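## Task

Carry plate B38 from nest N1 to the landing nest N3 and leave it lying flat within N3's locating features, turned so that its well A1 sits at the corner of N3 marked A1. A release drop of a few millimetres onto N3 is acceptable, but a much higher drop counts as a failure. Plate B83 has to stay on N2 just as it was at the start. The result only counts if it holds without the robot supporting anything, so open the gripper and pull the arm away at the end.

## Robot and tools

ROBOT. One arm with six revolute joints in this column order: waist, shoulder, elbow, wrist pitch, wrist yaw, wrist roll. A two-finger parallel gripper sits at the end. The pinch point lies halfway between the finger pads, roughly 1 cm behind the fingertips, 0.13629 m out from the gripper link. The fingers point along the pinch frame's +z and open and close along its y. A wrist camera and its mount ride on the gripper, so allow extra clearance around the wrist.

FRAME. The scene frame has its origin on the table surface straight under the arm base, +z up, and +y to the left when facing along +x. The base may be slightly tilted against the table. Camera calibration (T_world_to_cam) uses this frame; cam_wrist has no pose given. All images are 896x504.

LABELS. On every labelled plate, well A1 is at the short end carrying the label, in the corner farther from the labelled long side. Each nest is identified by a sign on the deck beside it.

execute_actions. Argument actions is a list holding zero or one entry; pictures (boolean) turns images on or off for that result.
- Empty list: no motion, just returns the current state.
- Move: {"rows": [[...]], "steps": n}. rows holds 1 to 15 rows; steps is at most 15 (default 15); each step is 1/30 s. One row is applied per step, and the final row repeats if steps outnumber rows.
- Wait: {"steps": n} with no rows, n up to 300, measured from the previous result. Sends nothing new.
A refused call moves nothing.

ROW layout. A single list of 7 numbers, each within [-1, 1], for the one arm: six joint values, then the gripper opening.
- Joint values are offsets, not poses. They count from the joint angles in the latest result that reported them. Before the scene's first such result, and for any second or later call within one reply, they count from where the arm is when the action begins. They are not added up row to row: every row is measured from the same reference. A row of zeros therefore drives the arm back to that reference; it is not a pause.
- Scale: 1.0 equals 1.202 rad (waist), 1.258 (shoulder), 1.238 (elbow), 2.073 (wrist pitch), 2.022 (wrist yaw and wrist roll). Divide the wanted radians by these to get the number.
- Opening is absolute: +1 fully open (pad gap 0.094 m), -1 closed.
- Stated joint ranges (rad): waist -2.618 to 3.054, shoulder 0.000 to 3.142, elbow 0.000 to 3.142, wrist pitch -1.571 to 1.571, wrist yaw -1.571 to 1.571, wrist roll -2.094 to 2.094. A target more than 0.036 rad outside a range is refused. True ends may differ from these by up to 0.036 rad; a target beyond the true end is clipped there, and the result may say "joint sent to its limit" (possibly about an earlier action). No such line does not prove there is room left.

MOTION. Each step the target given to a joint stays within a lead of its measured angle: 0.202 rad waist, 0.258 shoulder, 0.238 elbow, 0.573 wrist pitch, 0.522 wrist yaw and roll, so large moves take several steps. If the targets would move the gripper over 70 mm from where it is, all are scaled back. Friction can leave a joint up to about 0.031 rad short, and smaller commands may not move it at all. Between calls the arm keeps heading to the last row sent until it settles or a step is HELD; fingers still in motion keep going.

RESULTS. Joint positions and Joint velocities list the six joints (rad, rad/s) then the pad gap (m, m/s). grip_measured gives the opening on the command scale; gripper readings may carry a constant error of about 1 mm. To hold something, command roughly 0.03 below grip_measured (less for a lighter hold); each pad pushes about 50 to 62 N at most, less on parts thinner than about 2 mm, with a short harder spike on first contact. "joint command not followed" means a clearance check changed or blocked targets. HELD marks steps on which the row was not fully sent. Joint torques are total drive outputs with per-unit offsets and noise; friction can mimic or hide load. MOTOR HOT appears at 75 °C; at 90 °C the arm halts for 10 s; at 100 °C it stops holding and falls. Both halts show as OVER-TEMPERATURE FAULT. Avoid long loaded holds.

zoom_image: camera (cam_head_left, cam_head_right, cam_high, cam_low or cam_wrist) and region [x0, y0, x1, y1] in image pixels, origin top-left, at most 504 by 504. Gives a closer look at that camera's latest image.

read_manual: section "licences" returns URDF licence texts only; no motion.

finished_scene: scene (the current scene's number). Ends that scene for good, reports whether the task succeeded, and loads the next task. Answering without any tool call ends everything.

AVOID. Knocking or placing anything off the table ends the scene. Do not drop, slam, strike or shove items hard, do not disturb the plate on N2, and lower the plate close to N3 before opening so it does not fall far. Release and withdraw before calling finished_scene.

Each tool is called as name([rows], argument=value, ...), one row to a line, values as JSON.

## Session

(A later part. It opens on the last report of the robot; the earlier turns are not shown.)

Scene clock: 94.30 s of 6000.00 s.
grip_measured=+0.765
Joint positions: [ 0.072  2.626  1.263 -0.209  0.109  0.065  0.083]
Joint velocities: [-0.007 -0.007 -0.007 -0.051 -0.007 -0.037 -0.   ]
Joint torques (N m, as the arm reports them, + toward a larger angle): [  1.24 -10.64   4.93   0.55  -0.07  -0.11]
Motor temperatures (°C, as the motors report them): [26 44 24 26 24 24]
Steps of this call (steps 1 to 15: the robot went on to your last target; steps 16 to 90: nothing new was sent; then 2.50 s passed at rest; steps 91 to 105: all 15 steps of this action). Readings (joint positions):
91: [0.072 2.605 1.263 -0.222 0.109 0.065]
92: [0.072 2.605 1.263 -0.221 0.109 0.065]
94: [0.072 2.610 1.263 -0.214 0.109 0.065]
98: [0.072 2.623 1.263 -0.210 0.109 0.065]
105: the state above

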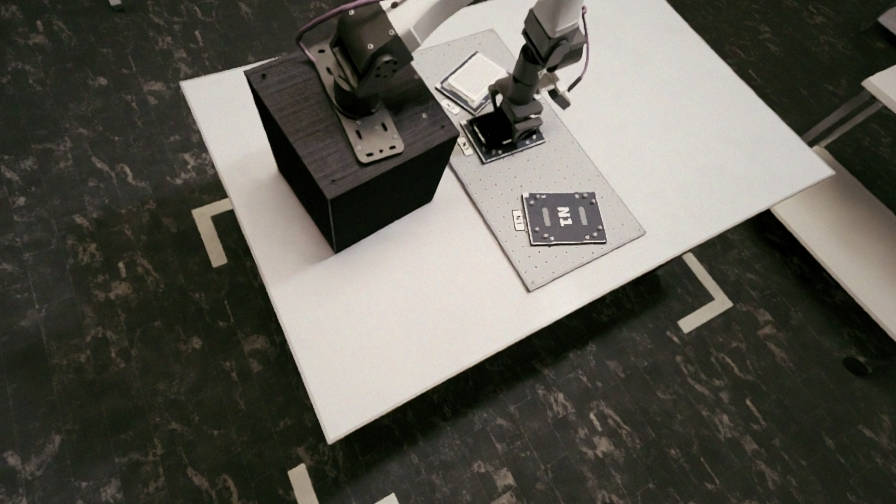

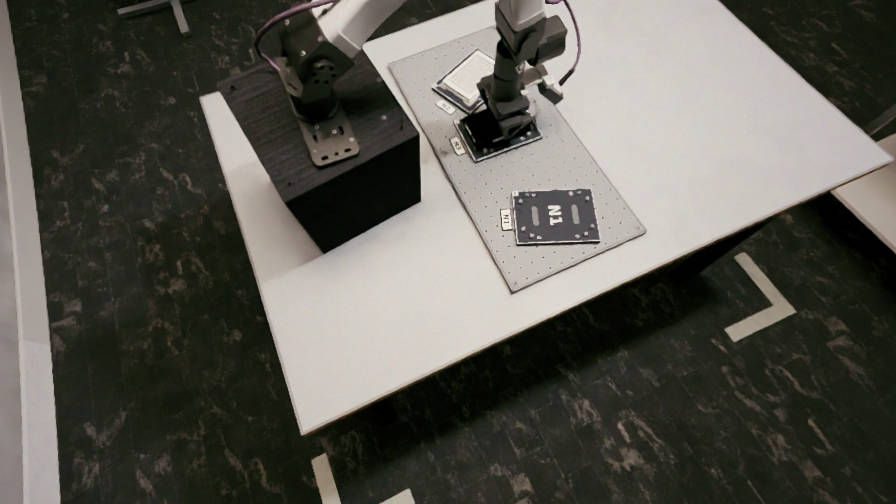

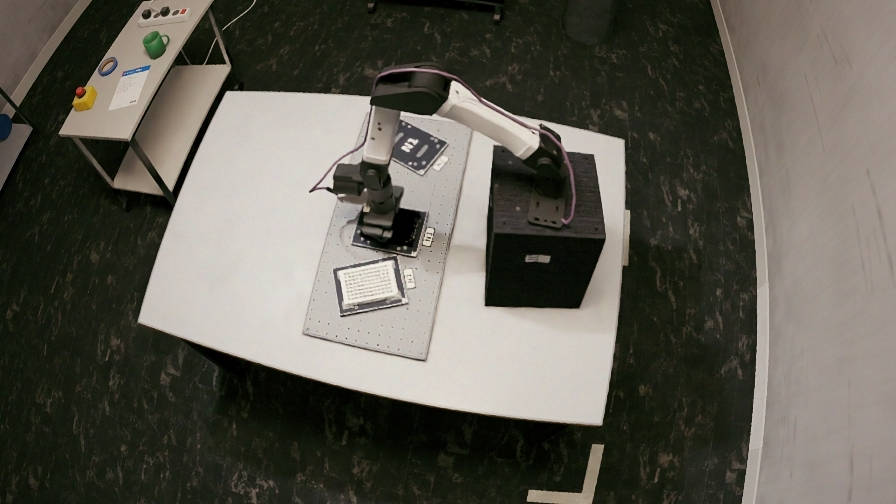

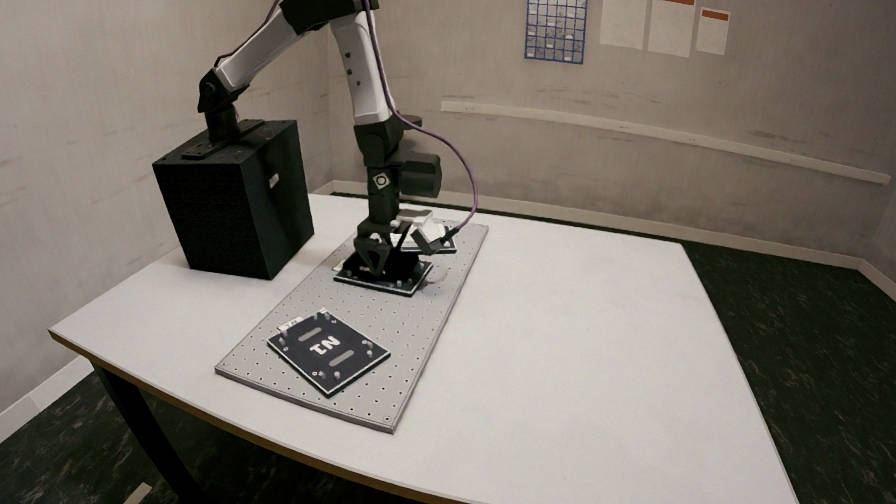

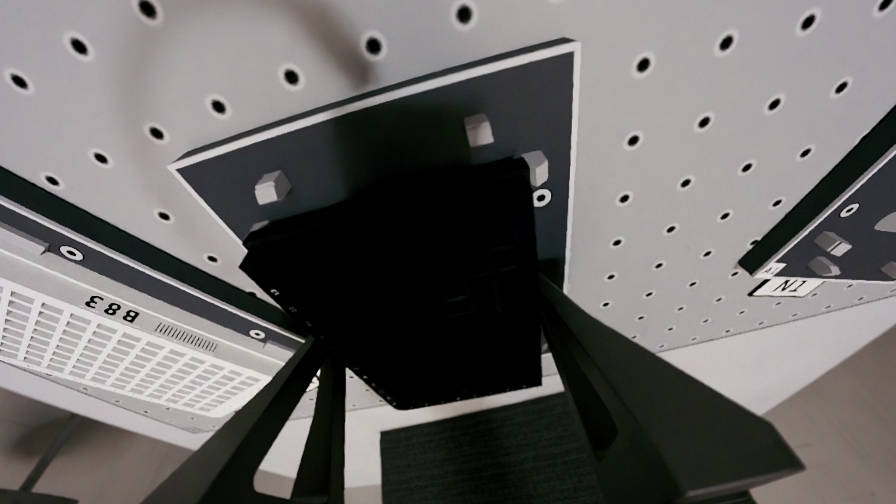

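execute_actions([
  {"rows":[[0,-0.002,0.025,-0.004,0,0,0.745]],"steps":14},
])

zoom_image(camera="cam_low", region=[300, 190, 480, 320])

Scene clock: 98.00 s of 6000.00 s.
grip_measured=+0.765
Joint positions: [ 0.072  2.626  1.275 -0.214  0.109  0.065  0.083]
Joint velocities: [-0.012  0.002  0.007  0.007  0.007 -0.007 -0.001]
Joint torques (N m, as the arm reports them, + toward a larger angle): [  1.25 -12.32   4.81   0.4   -0.08  -0.1 ]
Motor temperatures (°C, as the motors report them): [26 44 24 27 24 24]
Steps of this call (steps 1 to 15: the robot went on to your last target; steps 16 to 90: nothing new was sent; then 0.23 s passed at rest; steps 91 to 104: all 14 steps of this action). Readings (joint positions):
91: [0.072 2.626 1.264 -0.211 0.109 0.065]
92: [0.072 2.626 1.267 -0.212 0.109 0.065]
94: [0.072 2.626 1.271 -0.214 0.109 0.065]
98: [0.072 2.626 1.275 -0.214 0.109 0.065]
104: the state above

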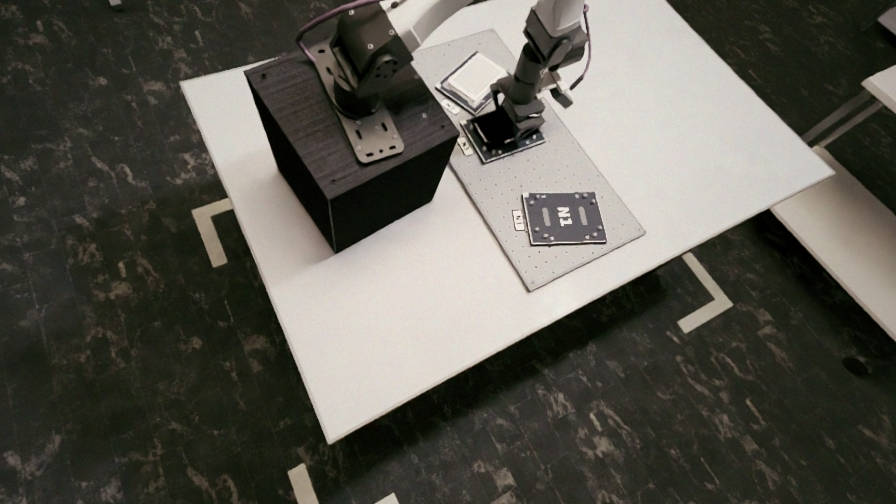

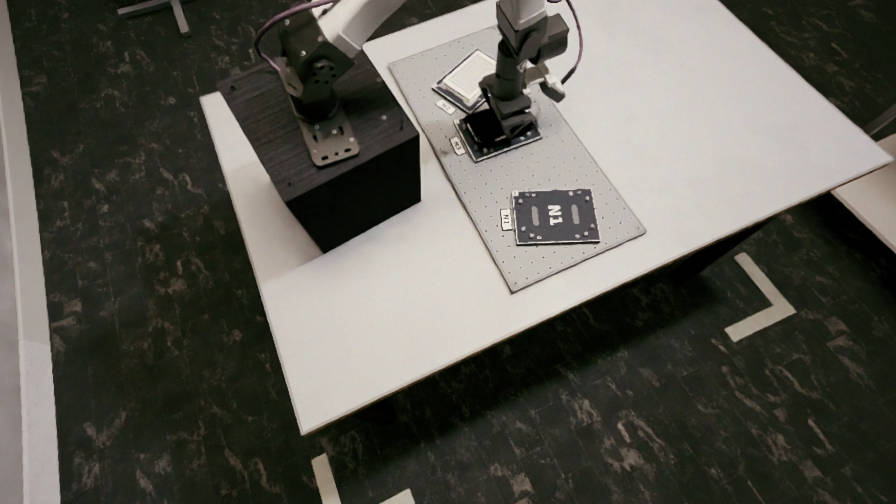

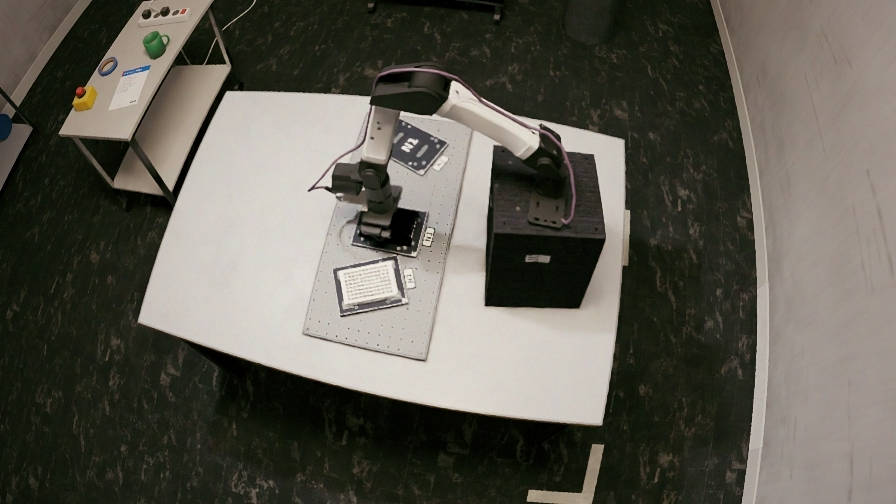

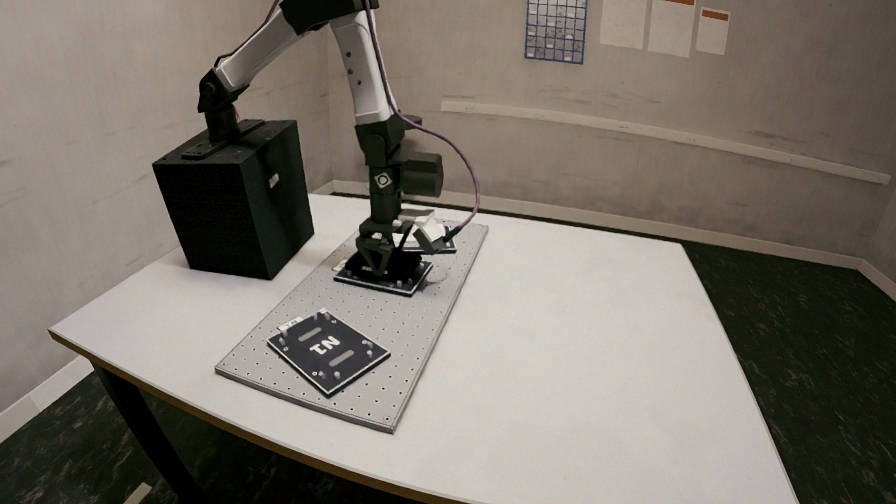

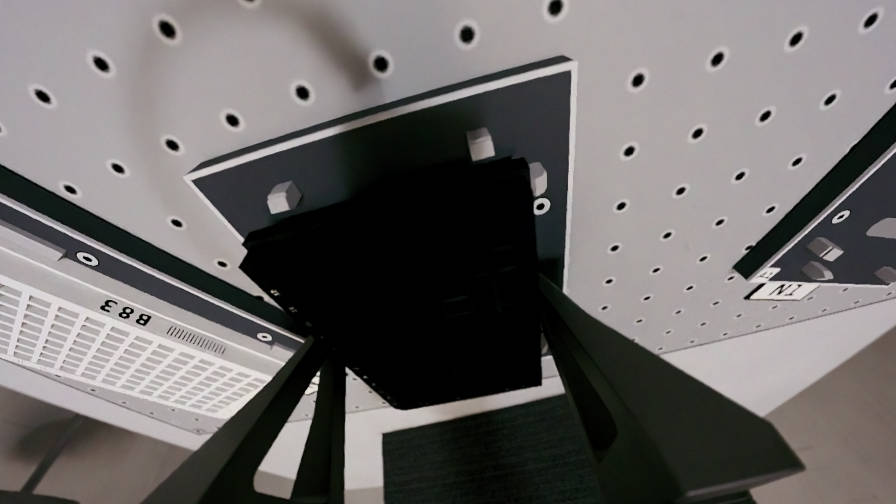

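Region (300, 190, 480, 320) of cam_low's 896x504 image, scaled by 2.800, with more detail than that image has.

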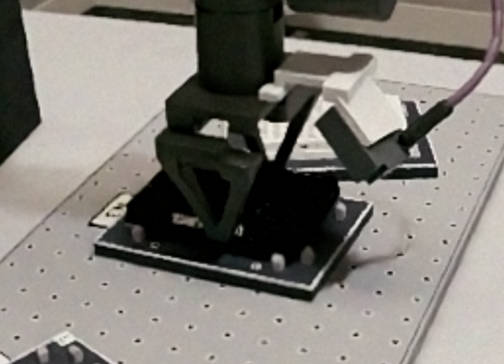

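execute_actions([
  {"rows":[[0,0.01,0.03,0,0,0,0.745],[0,0.02,0.03,0.002,0,0,0.745],[0,0.034,0.03,0.005,0,0,0.745]],"steps":15},
])

zoom_image(camera="cam_low", region=[300, 190, 480, 320])

Scene clock: 99.77 s of 6000.00 s.
grip_measured=+0.765
Joint positions: [ 0.072  2.644  1.296 -0.206  0.112  0.065  0.083]
Joint velocities: [-0.002  0.007 -0.017 -0.066  0.007  0.007 -0.   ]
Joint torques (N m, as the arm reports them, + toward a larger angle): [  1.14 -10.31   4.61   0.51  -0.14  -0.1 ]
Motor temperatures (°C, as the motors report them): [26 44 24 27 24 24]
Steps of this call (steps 1 to 15: the robot went on to your last target; steps 16 to 38: nothing new was sent; steps 39 to 53: all 15 steps of this action). Readings (joint positions):
39: [0.072 2.626 1.277 -0.215 0.109 0.065]
40: [0.072 2.628 1.281 -0.216 0.109 0.065]
42: [0.072 2.635 1.292 -0.212 0.109 0.065]
46: [0.072 2.643 1.296 -0.207 0.111 0.065]
53: the state above

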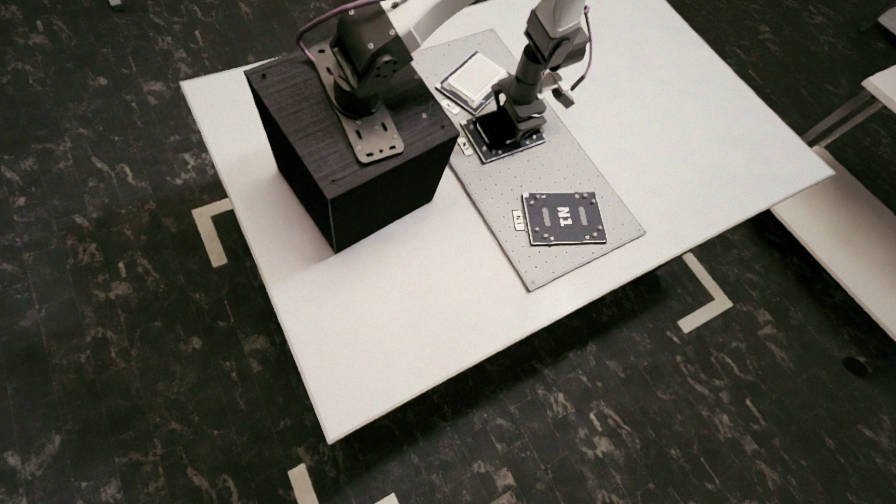

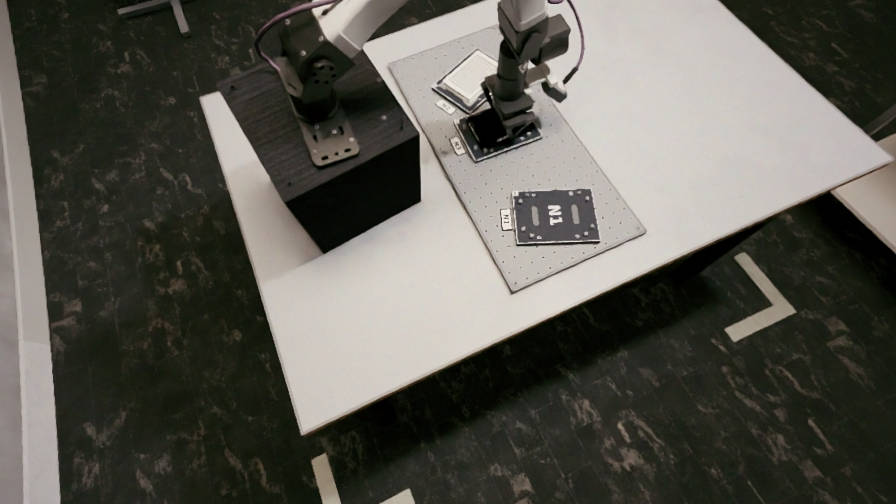

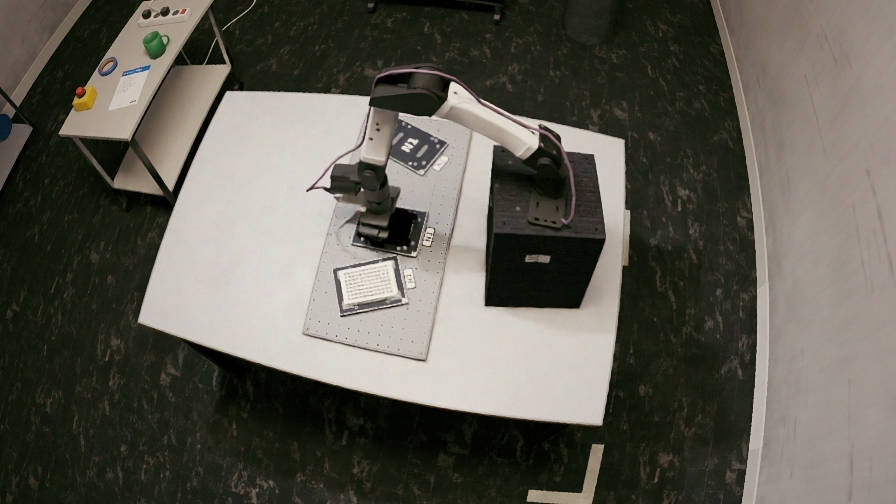

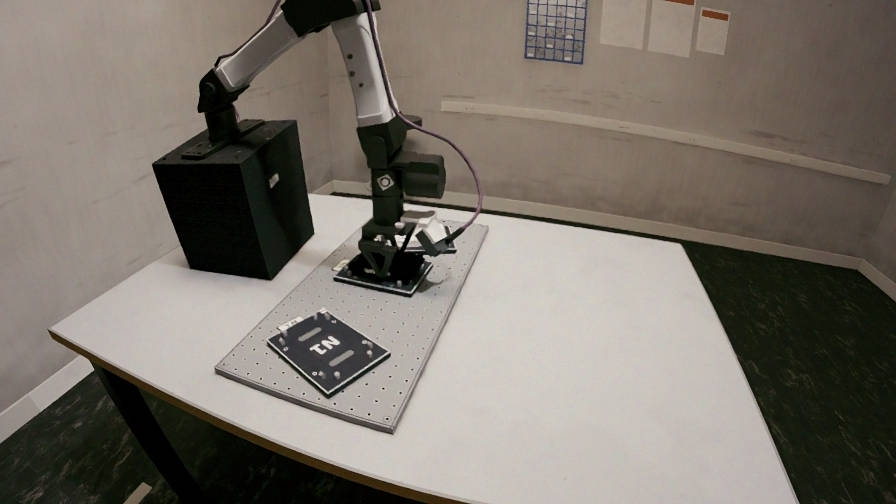

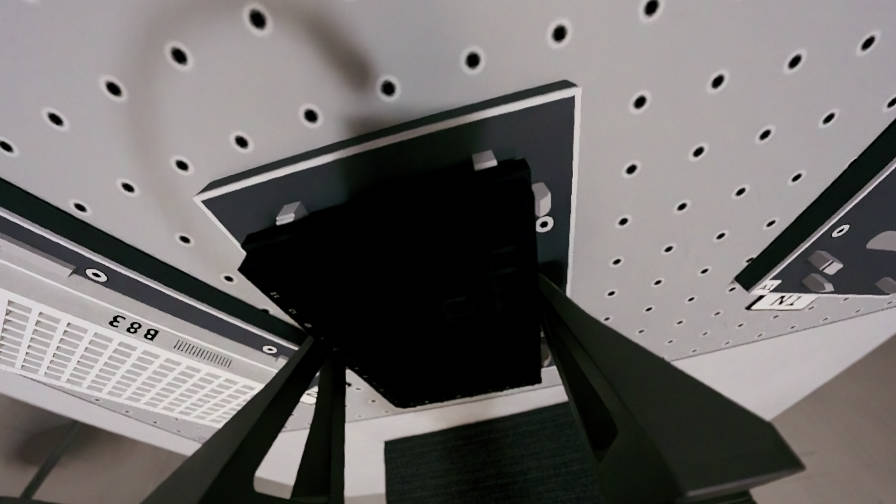

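Region (300, 190, 480, 320) of cam_low's 896x504 image, scaled by 2.800, with more detail than that image has.

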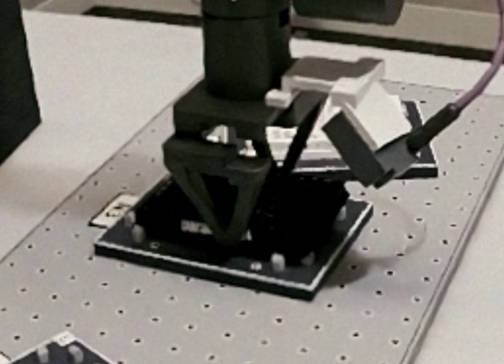

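execute_actions([
  {"rows":[[-0.008,0.0,0,0.004,0,0.01,0.745],[-0.008,0.0,0,0.007,0,0.01,0.745],[-0.008,0.0,0,0.007,0,0.01,0.745],[-0.008,0.012,0,0.007,0,0.01,0.745],[-0.008,0.02,0,0.007,0,0.01,0.745],[-0.008,0.028,0,0.007,0,0.01,0.745]],"steps":15},
])

zoom_image(camera="cam_low", region=[300, 190, 480, 320])

Scene clock: 103.03 s of 6000.00 s.
grip_measured=+0.765
Joint positions: [ 0.07   2.649  1.296 -0.197  0.113  0.071  0.083]
Joint velocities: [-0.007  0.017 -0.002 -0.037 -0.095  0.022 -0.001]
Joint torques (N m, as the arm reports them, + toward a larger angle): [  0.78 -10.03   3.37   0.54  -0.07   0.05]
Motor temperatures (°C, as the motors report them): [26 44 24 27 24 24]
Steps of this call (steps 1 to 15: the robot went on to your last target; steps 16 to 83: nothing new was sent; steps 84 to 98: all 15 steps of this action). Readings (joint positions):
84: [0.072 2.644 1.296 -0.206 0.112 0.066]
85: [0.071 2.644 1.296 -0.205 0.112 0.067]
87: [0.070 2.644 1.296 -0.204 0.112 0.070]
91: [0.070 2.648 1.296 -0.199 0.112 0.071]
98: the state above

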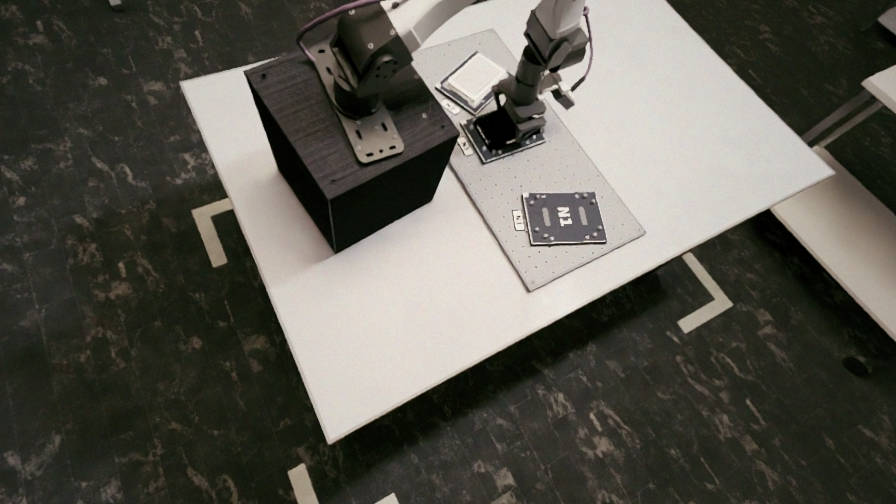

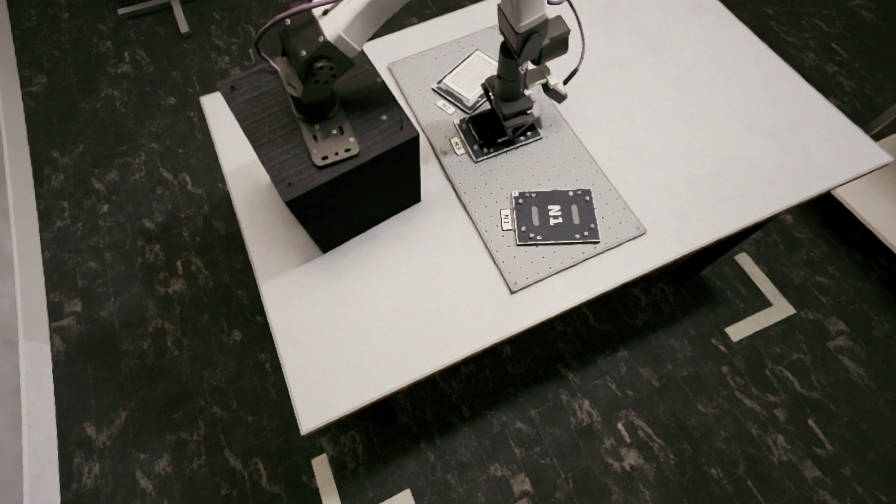

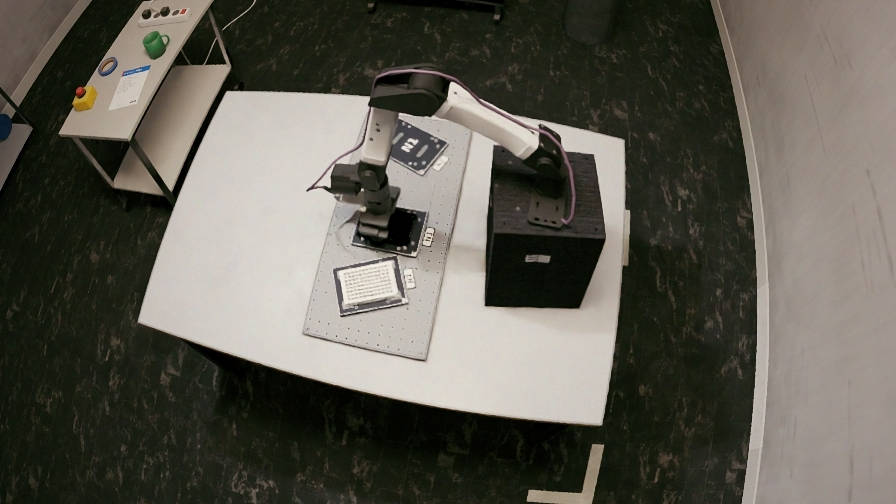

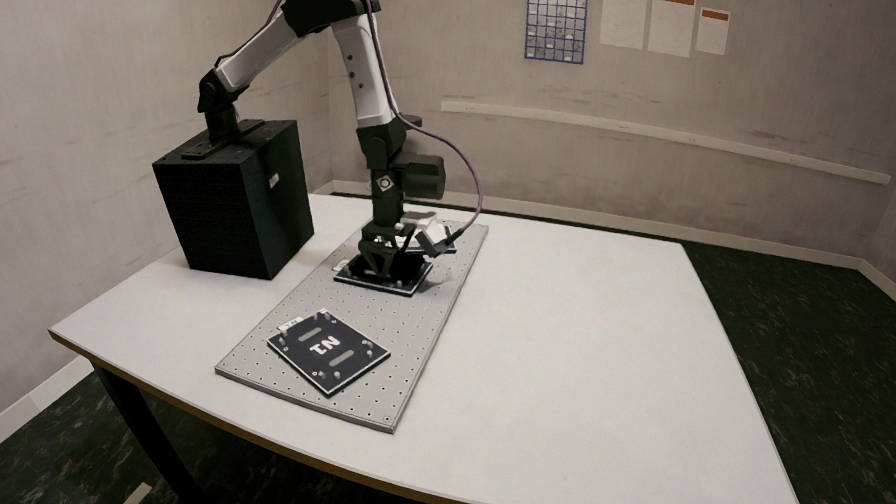

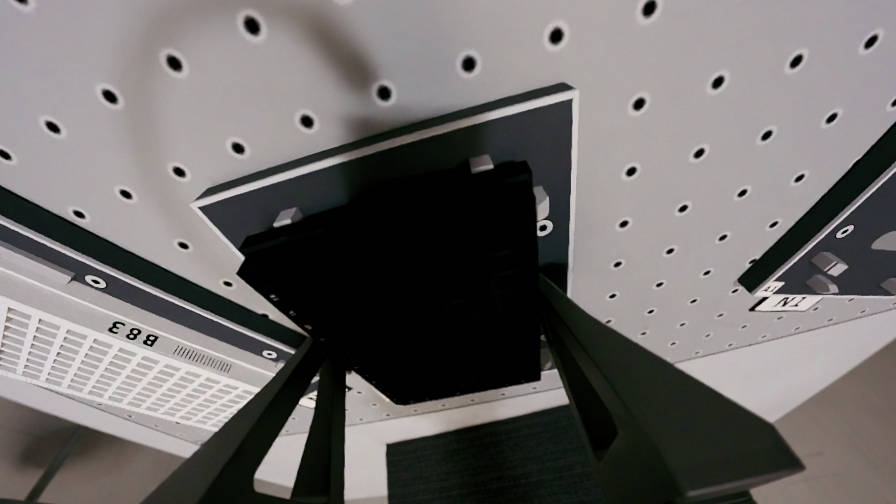

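Region (300, 190, 480, 320) of cam_low's 896x504 image, scaled by 2.800, with more detail than that image has.

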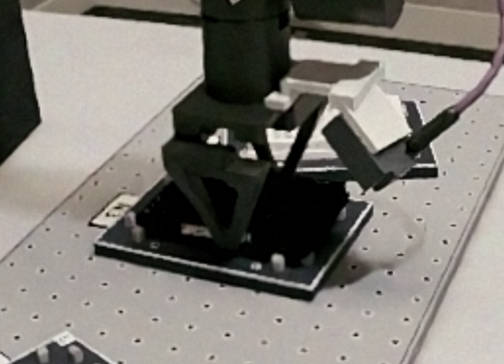

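execute_actions([
  {"rows":[[0,-0.02,0,0,0,0,0.745],[0,-0.02,0,0,0,0,0.745],[0,-0.02,0,0,0,0,0.745],[0,-0.02,-0.012,0,0,0,0.745],[0,-0.02,-0.024,0,0,0,0.745]],"steps":15},
])

zoom_image(camera="cam_low", region=[300, 190, 480, 320])

Scene clock: 106.07 s of 6000.00 s.
grip_measured=+0.765
Joint positions: [ 0.07   2.649  1.296 -0.197  0.113  0.071  0.083]
Joint velocities: [ 0.002 -0.012 -0.002 -0.081 -0.007  0.081 -0.   ]
Joint torques (N m, as the arm reports them, + toward a larger angle): [  1.26 -14.19   1.11   0.48  -0.08  -0.1 ]
Motor temperatures (°C, as the motors report them): [26 44 24 27 24 24]
Steps of this call (steps 1 to 15: the robot went on to your last target; steps 16 to 76: nothing new was sent; steps 77 to 91: all 15 steps of this action). Readings (joint positions):
77: [0.070 2.649 1.296 -0.197 0.113 0.071]
78: [0.070 2.649 1.296 -0.197 0.113 0.071]
80: [0.070 2.649 1.296 -0.197 0.113 0.071]
84: [0.070 2.649 1.296 -0.197 0.113 0.071]
91: the state above

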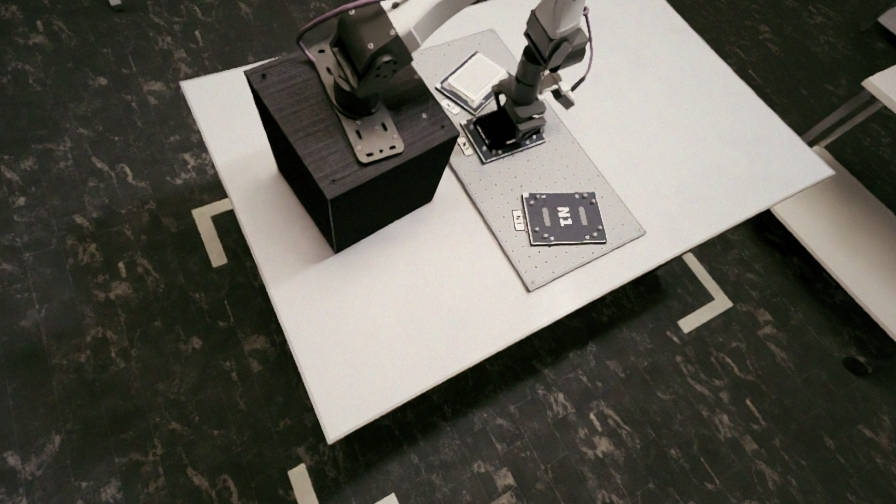

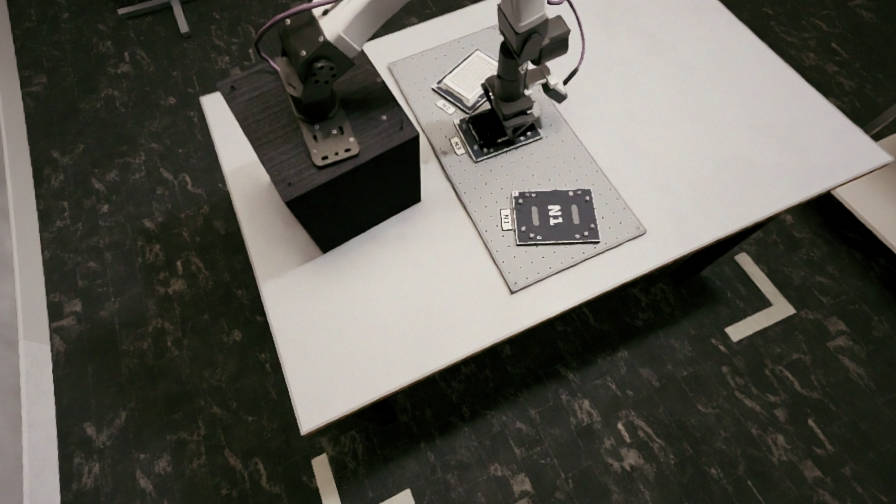

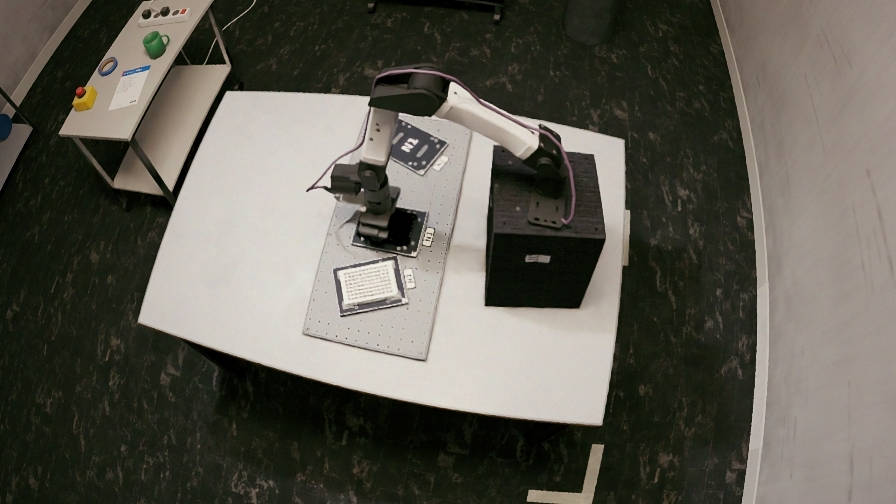

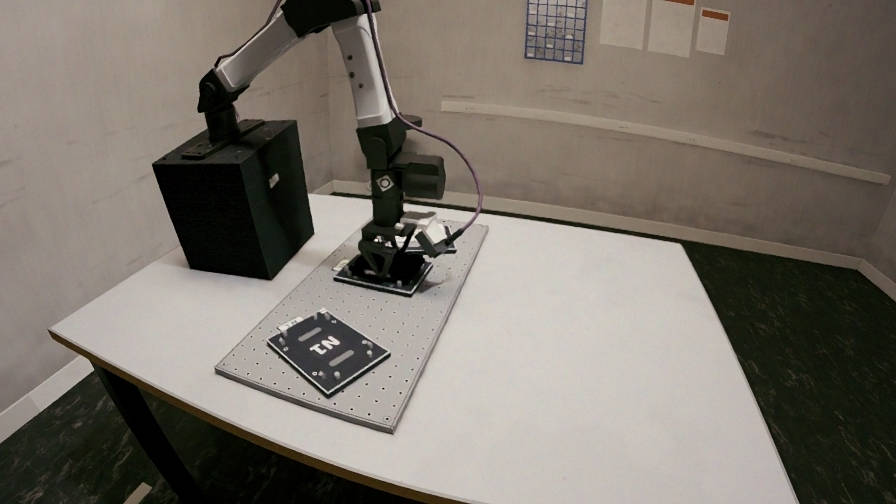

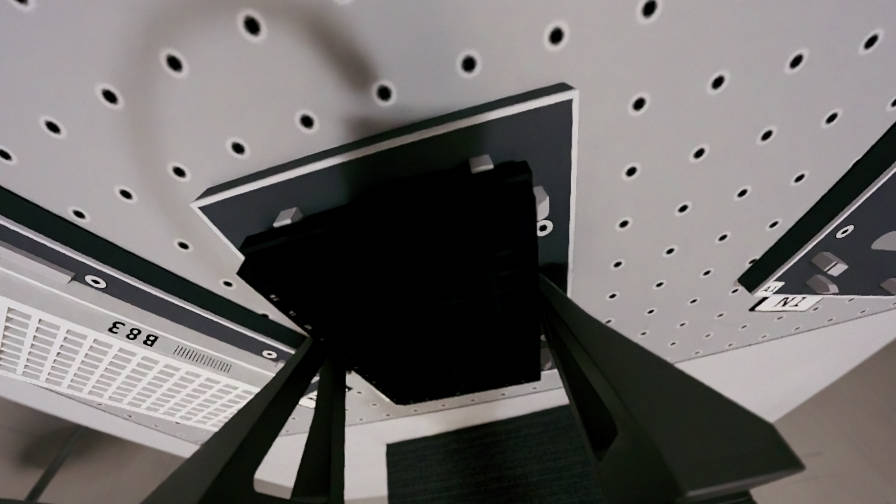

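Region (300, 190, 480, 320) of cam_low's 896x504 image, scaled by 2.800, with more detail than that image has.

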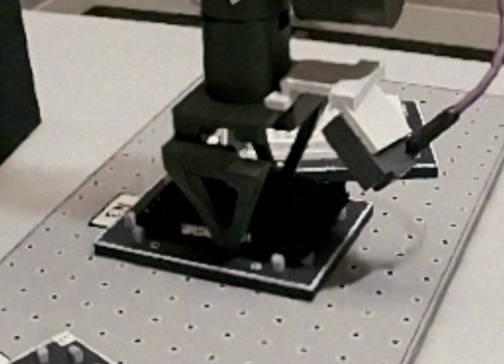

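execute_actions([
  {"rows":[[0,-0.045,0,0,0,0,0.745]],"steps":12},
])

Scene clock: 109.90 s of 6000.00 s.
grip_measured=+0.765
Joint positions: [ 0.07   2.612  1.296 -0.199  0.113  0.071  0.083]
Joint velocities: [-0.022  0.007  0.002  0.007 -0.066 -0.022  0.001]
Joint torques (N m, as the arm reports them, + toward a larger angle): [  1.28 -13.84   3.45   0.61  -0.07  -0.1 ]
Motor temperatures (°C, as the motors report them): [26 45 24 27 24 24]
Steps of this call (steps 1 to 15: the robot went on to your last target; steps 16 to 90: nothing new was sent; then 0.43 s passed at rest; steps 91 to 102: all 12 steps of this action). Readings (joint positions):
91: [0.070 2.645 1.296 -0.198 0.113 0.071]
92: [0.070 2.640 1.296 -0.201 0.113 0.071]
94: [0.070 2.627 1.296 -0.201 0.113 0.071]
98: [0.070 2.612 1.296 -0.199 0.113 0.071]
102: the state above

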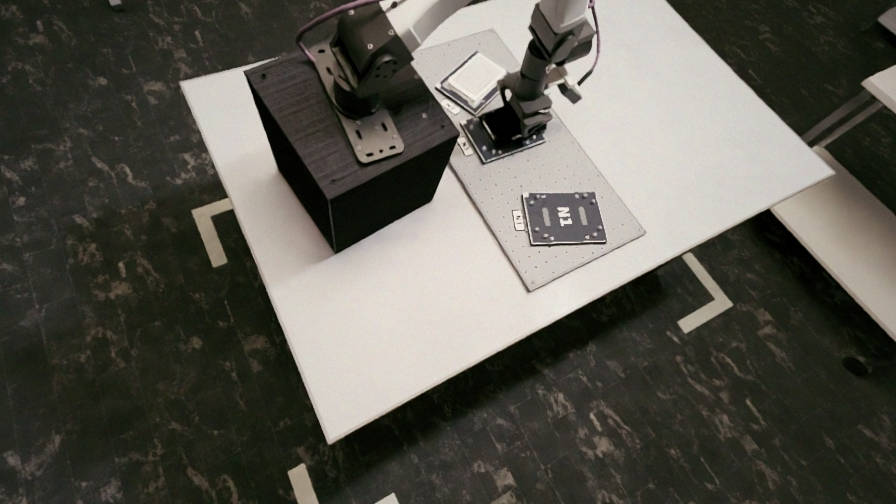

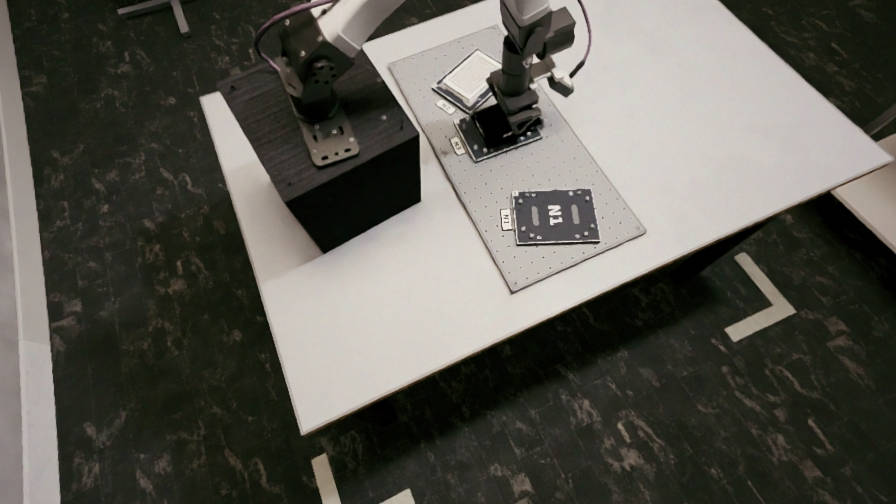

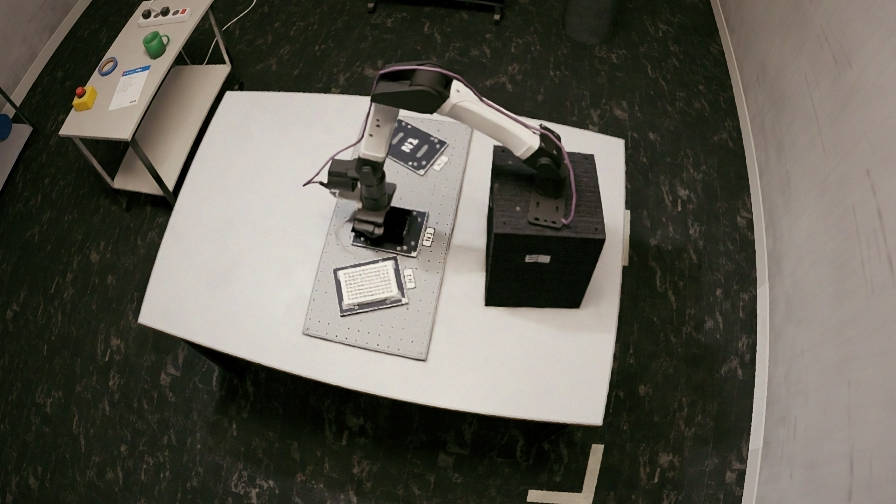

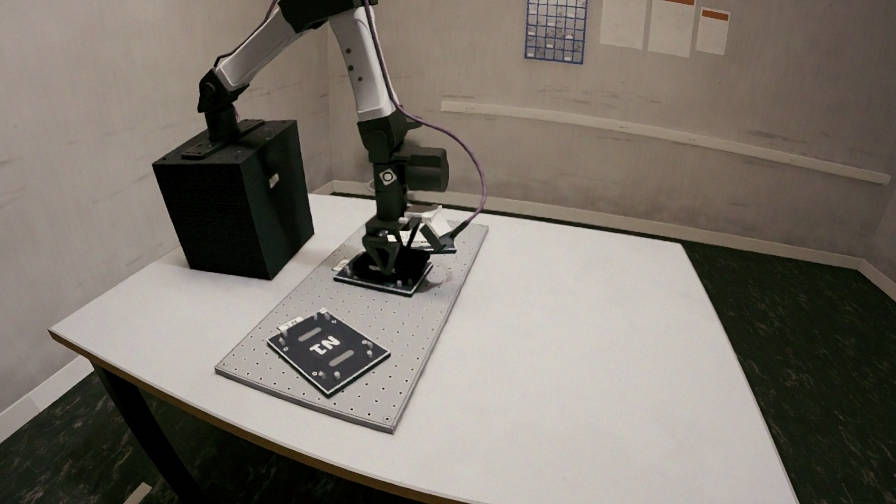

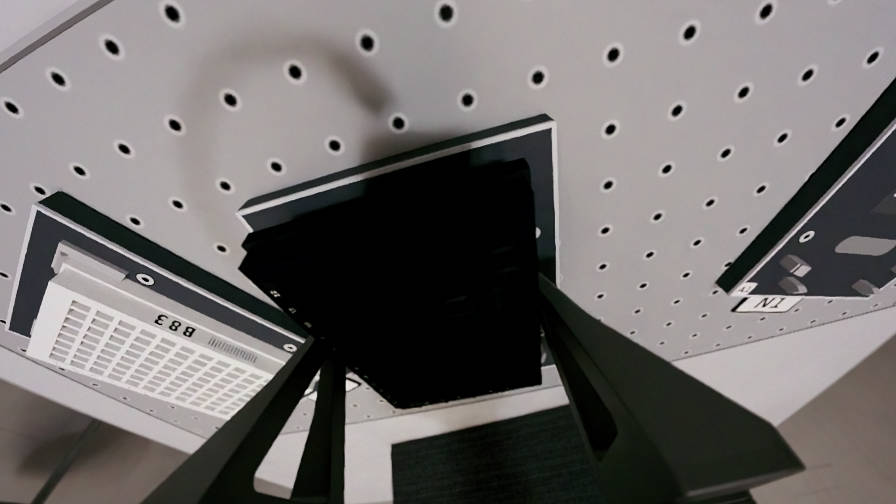

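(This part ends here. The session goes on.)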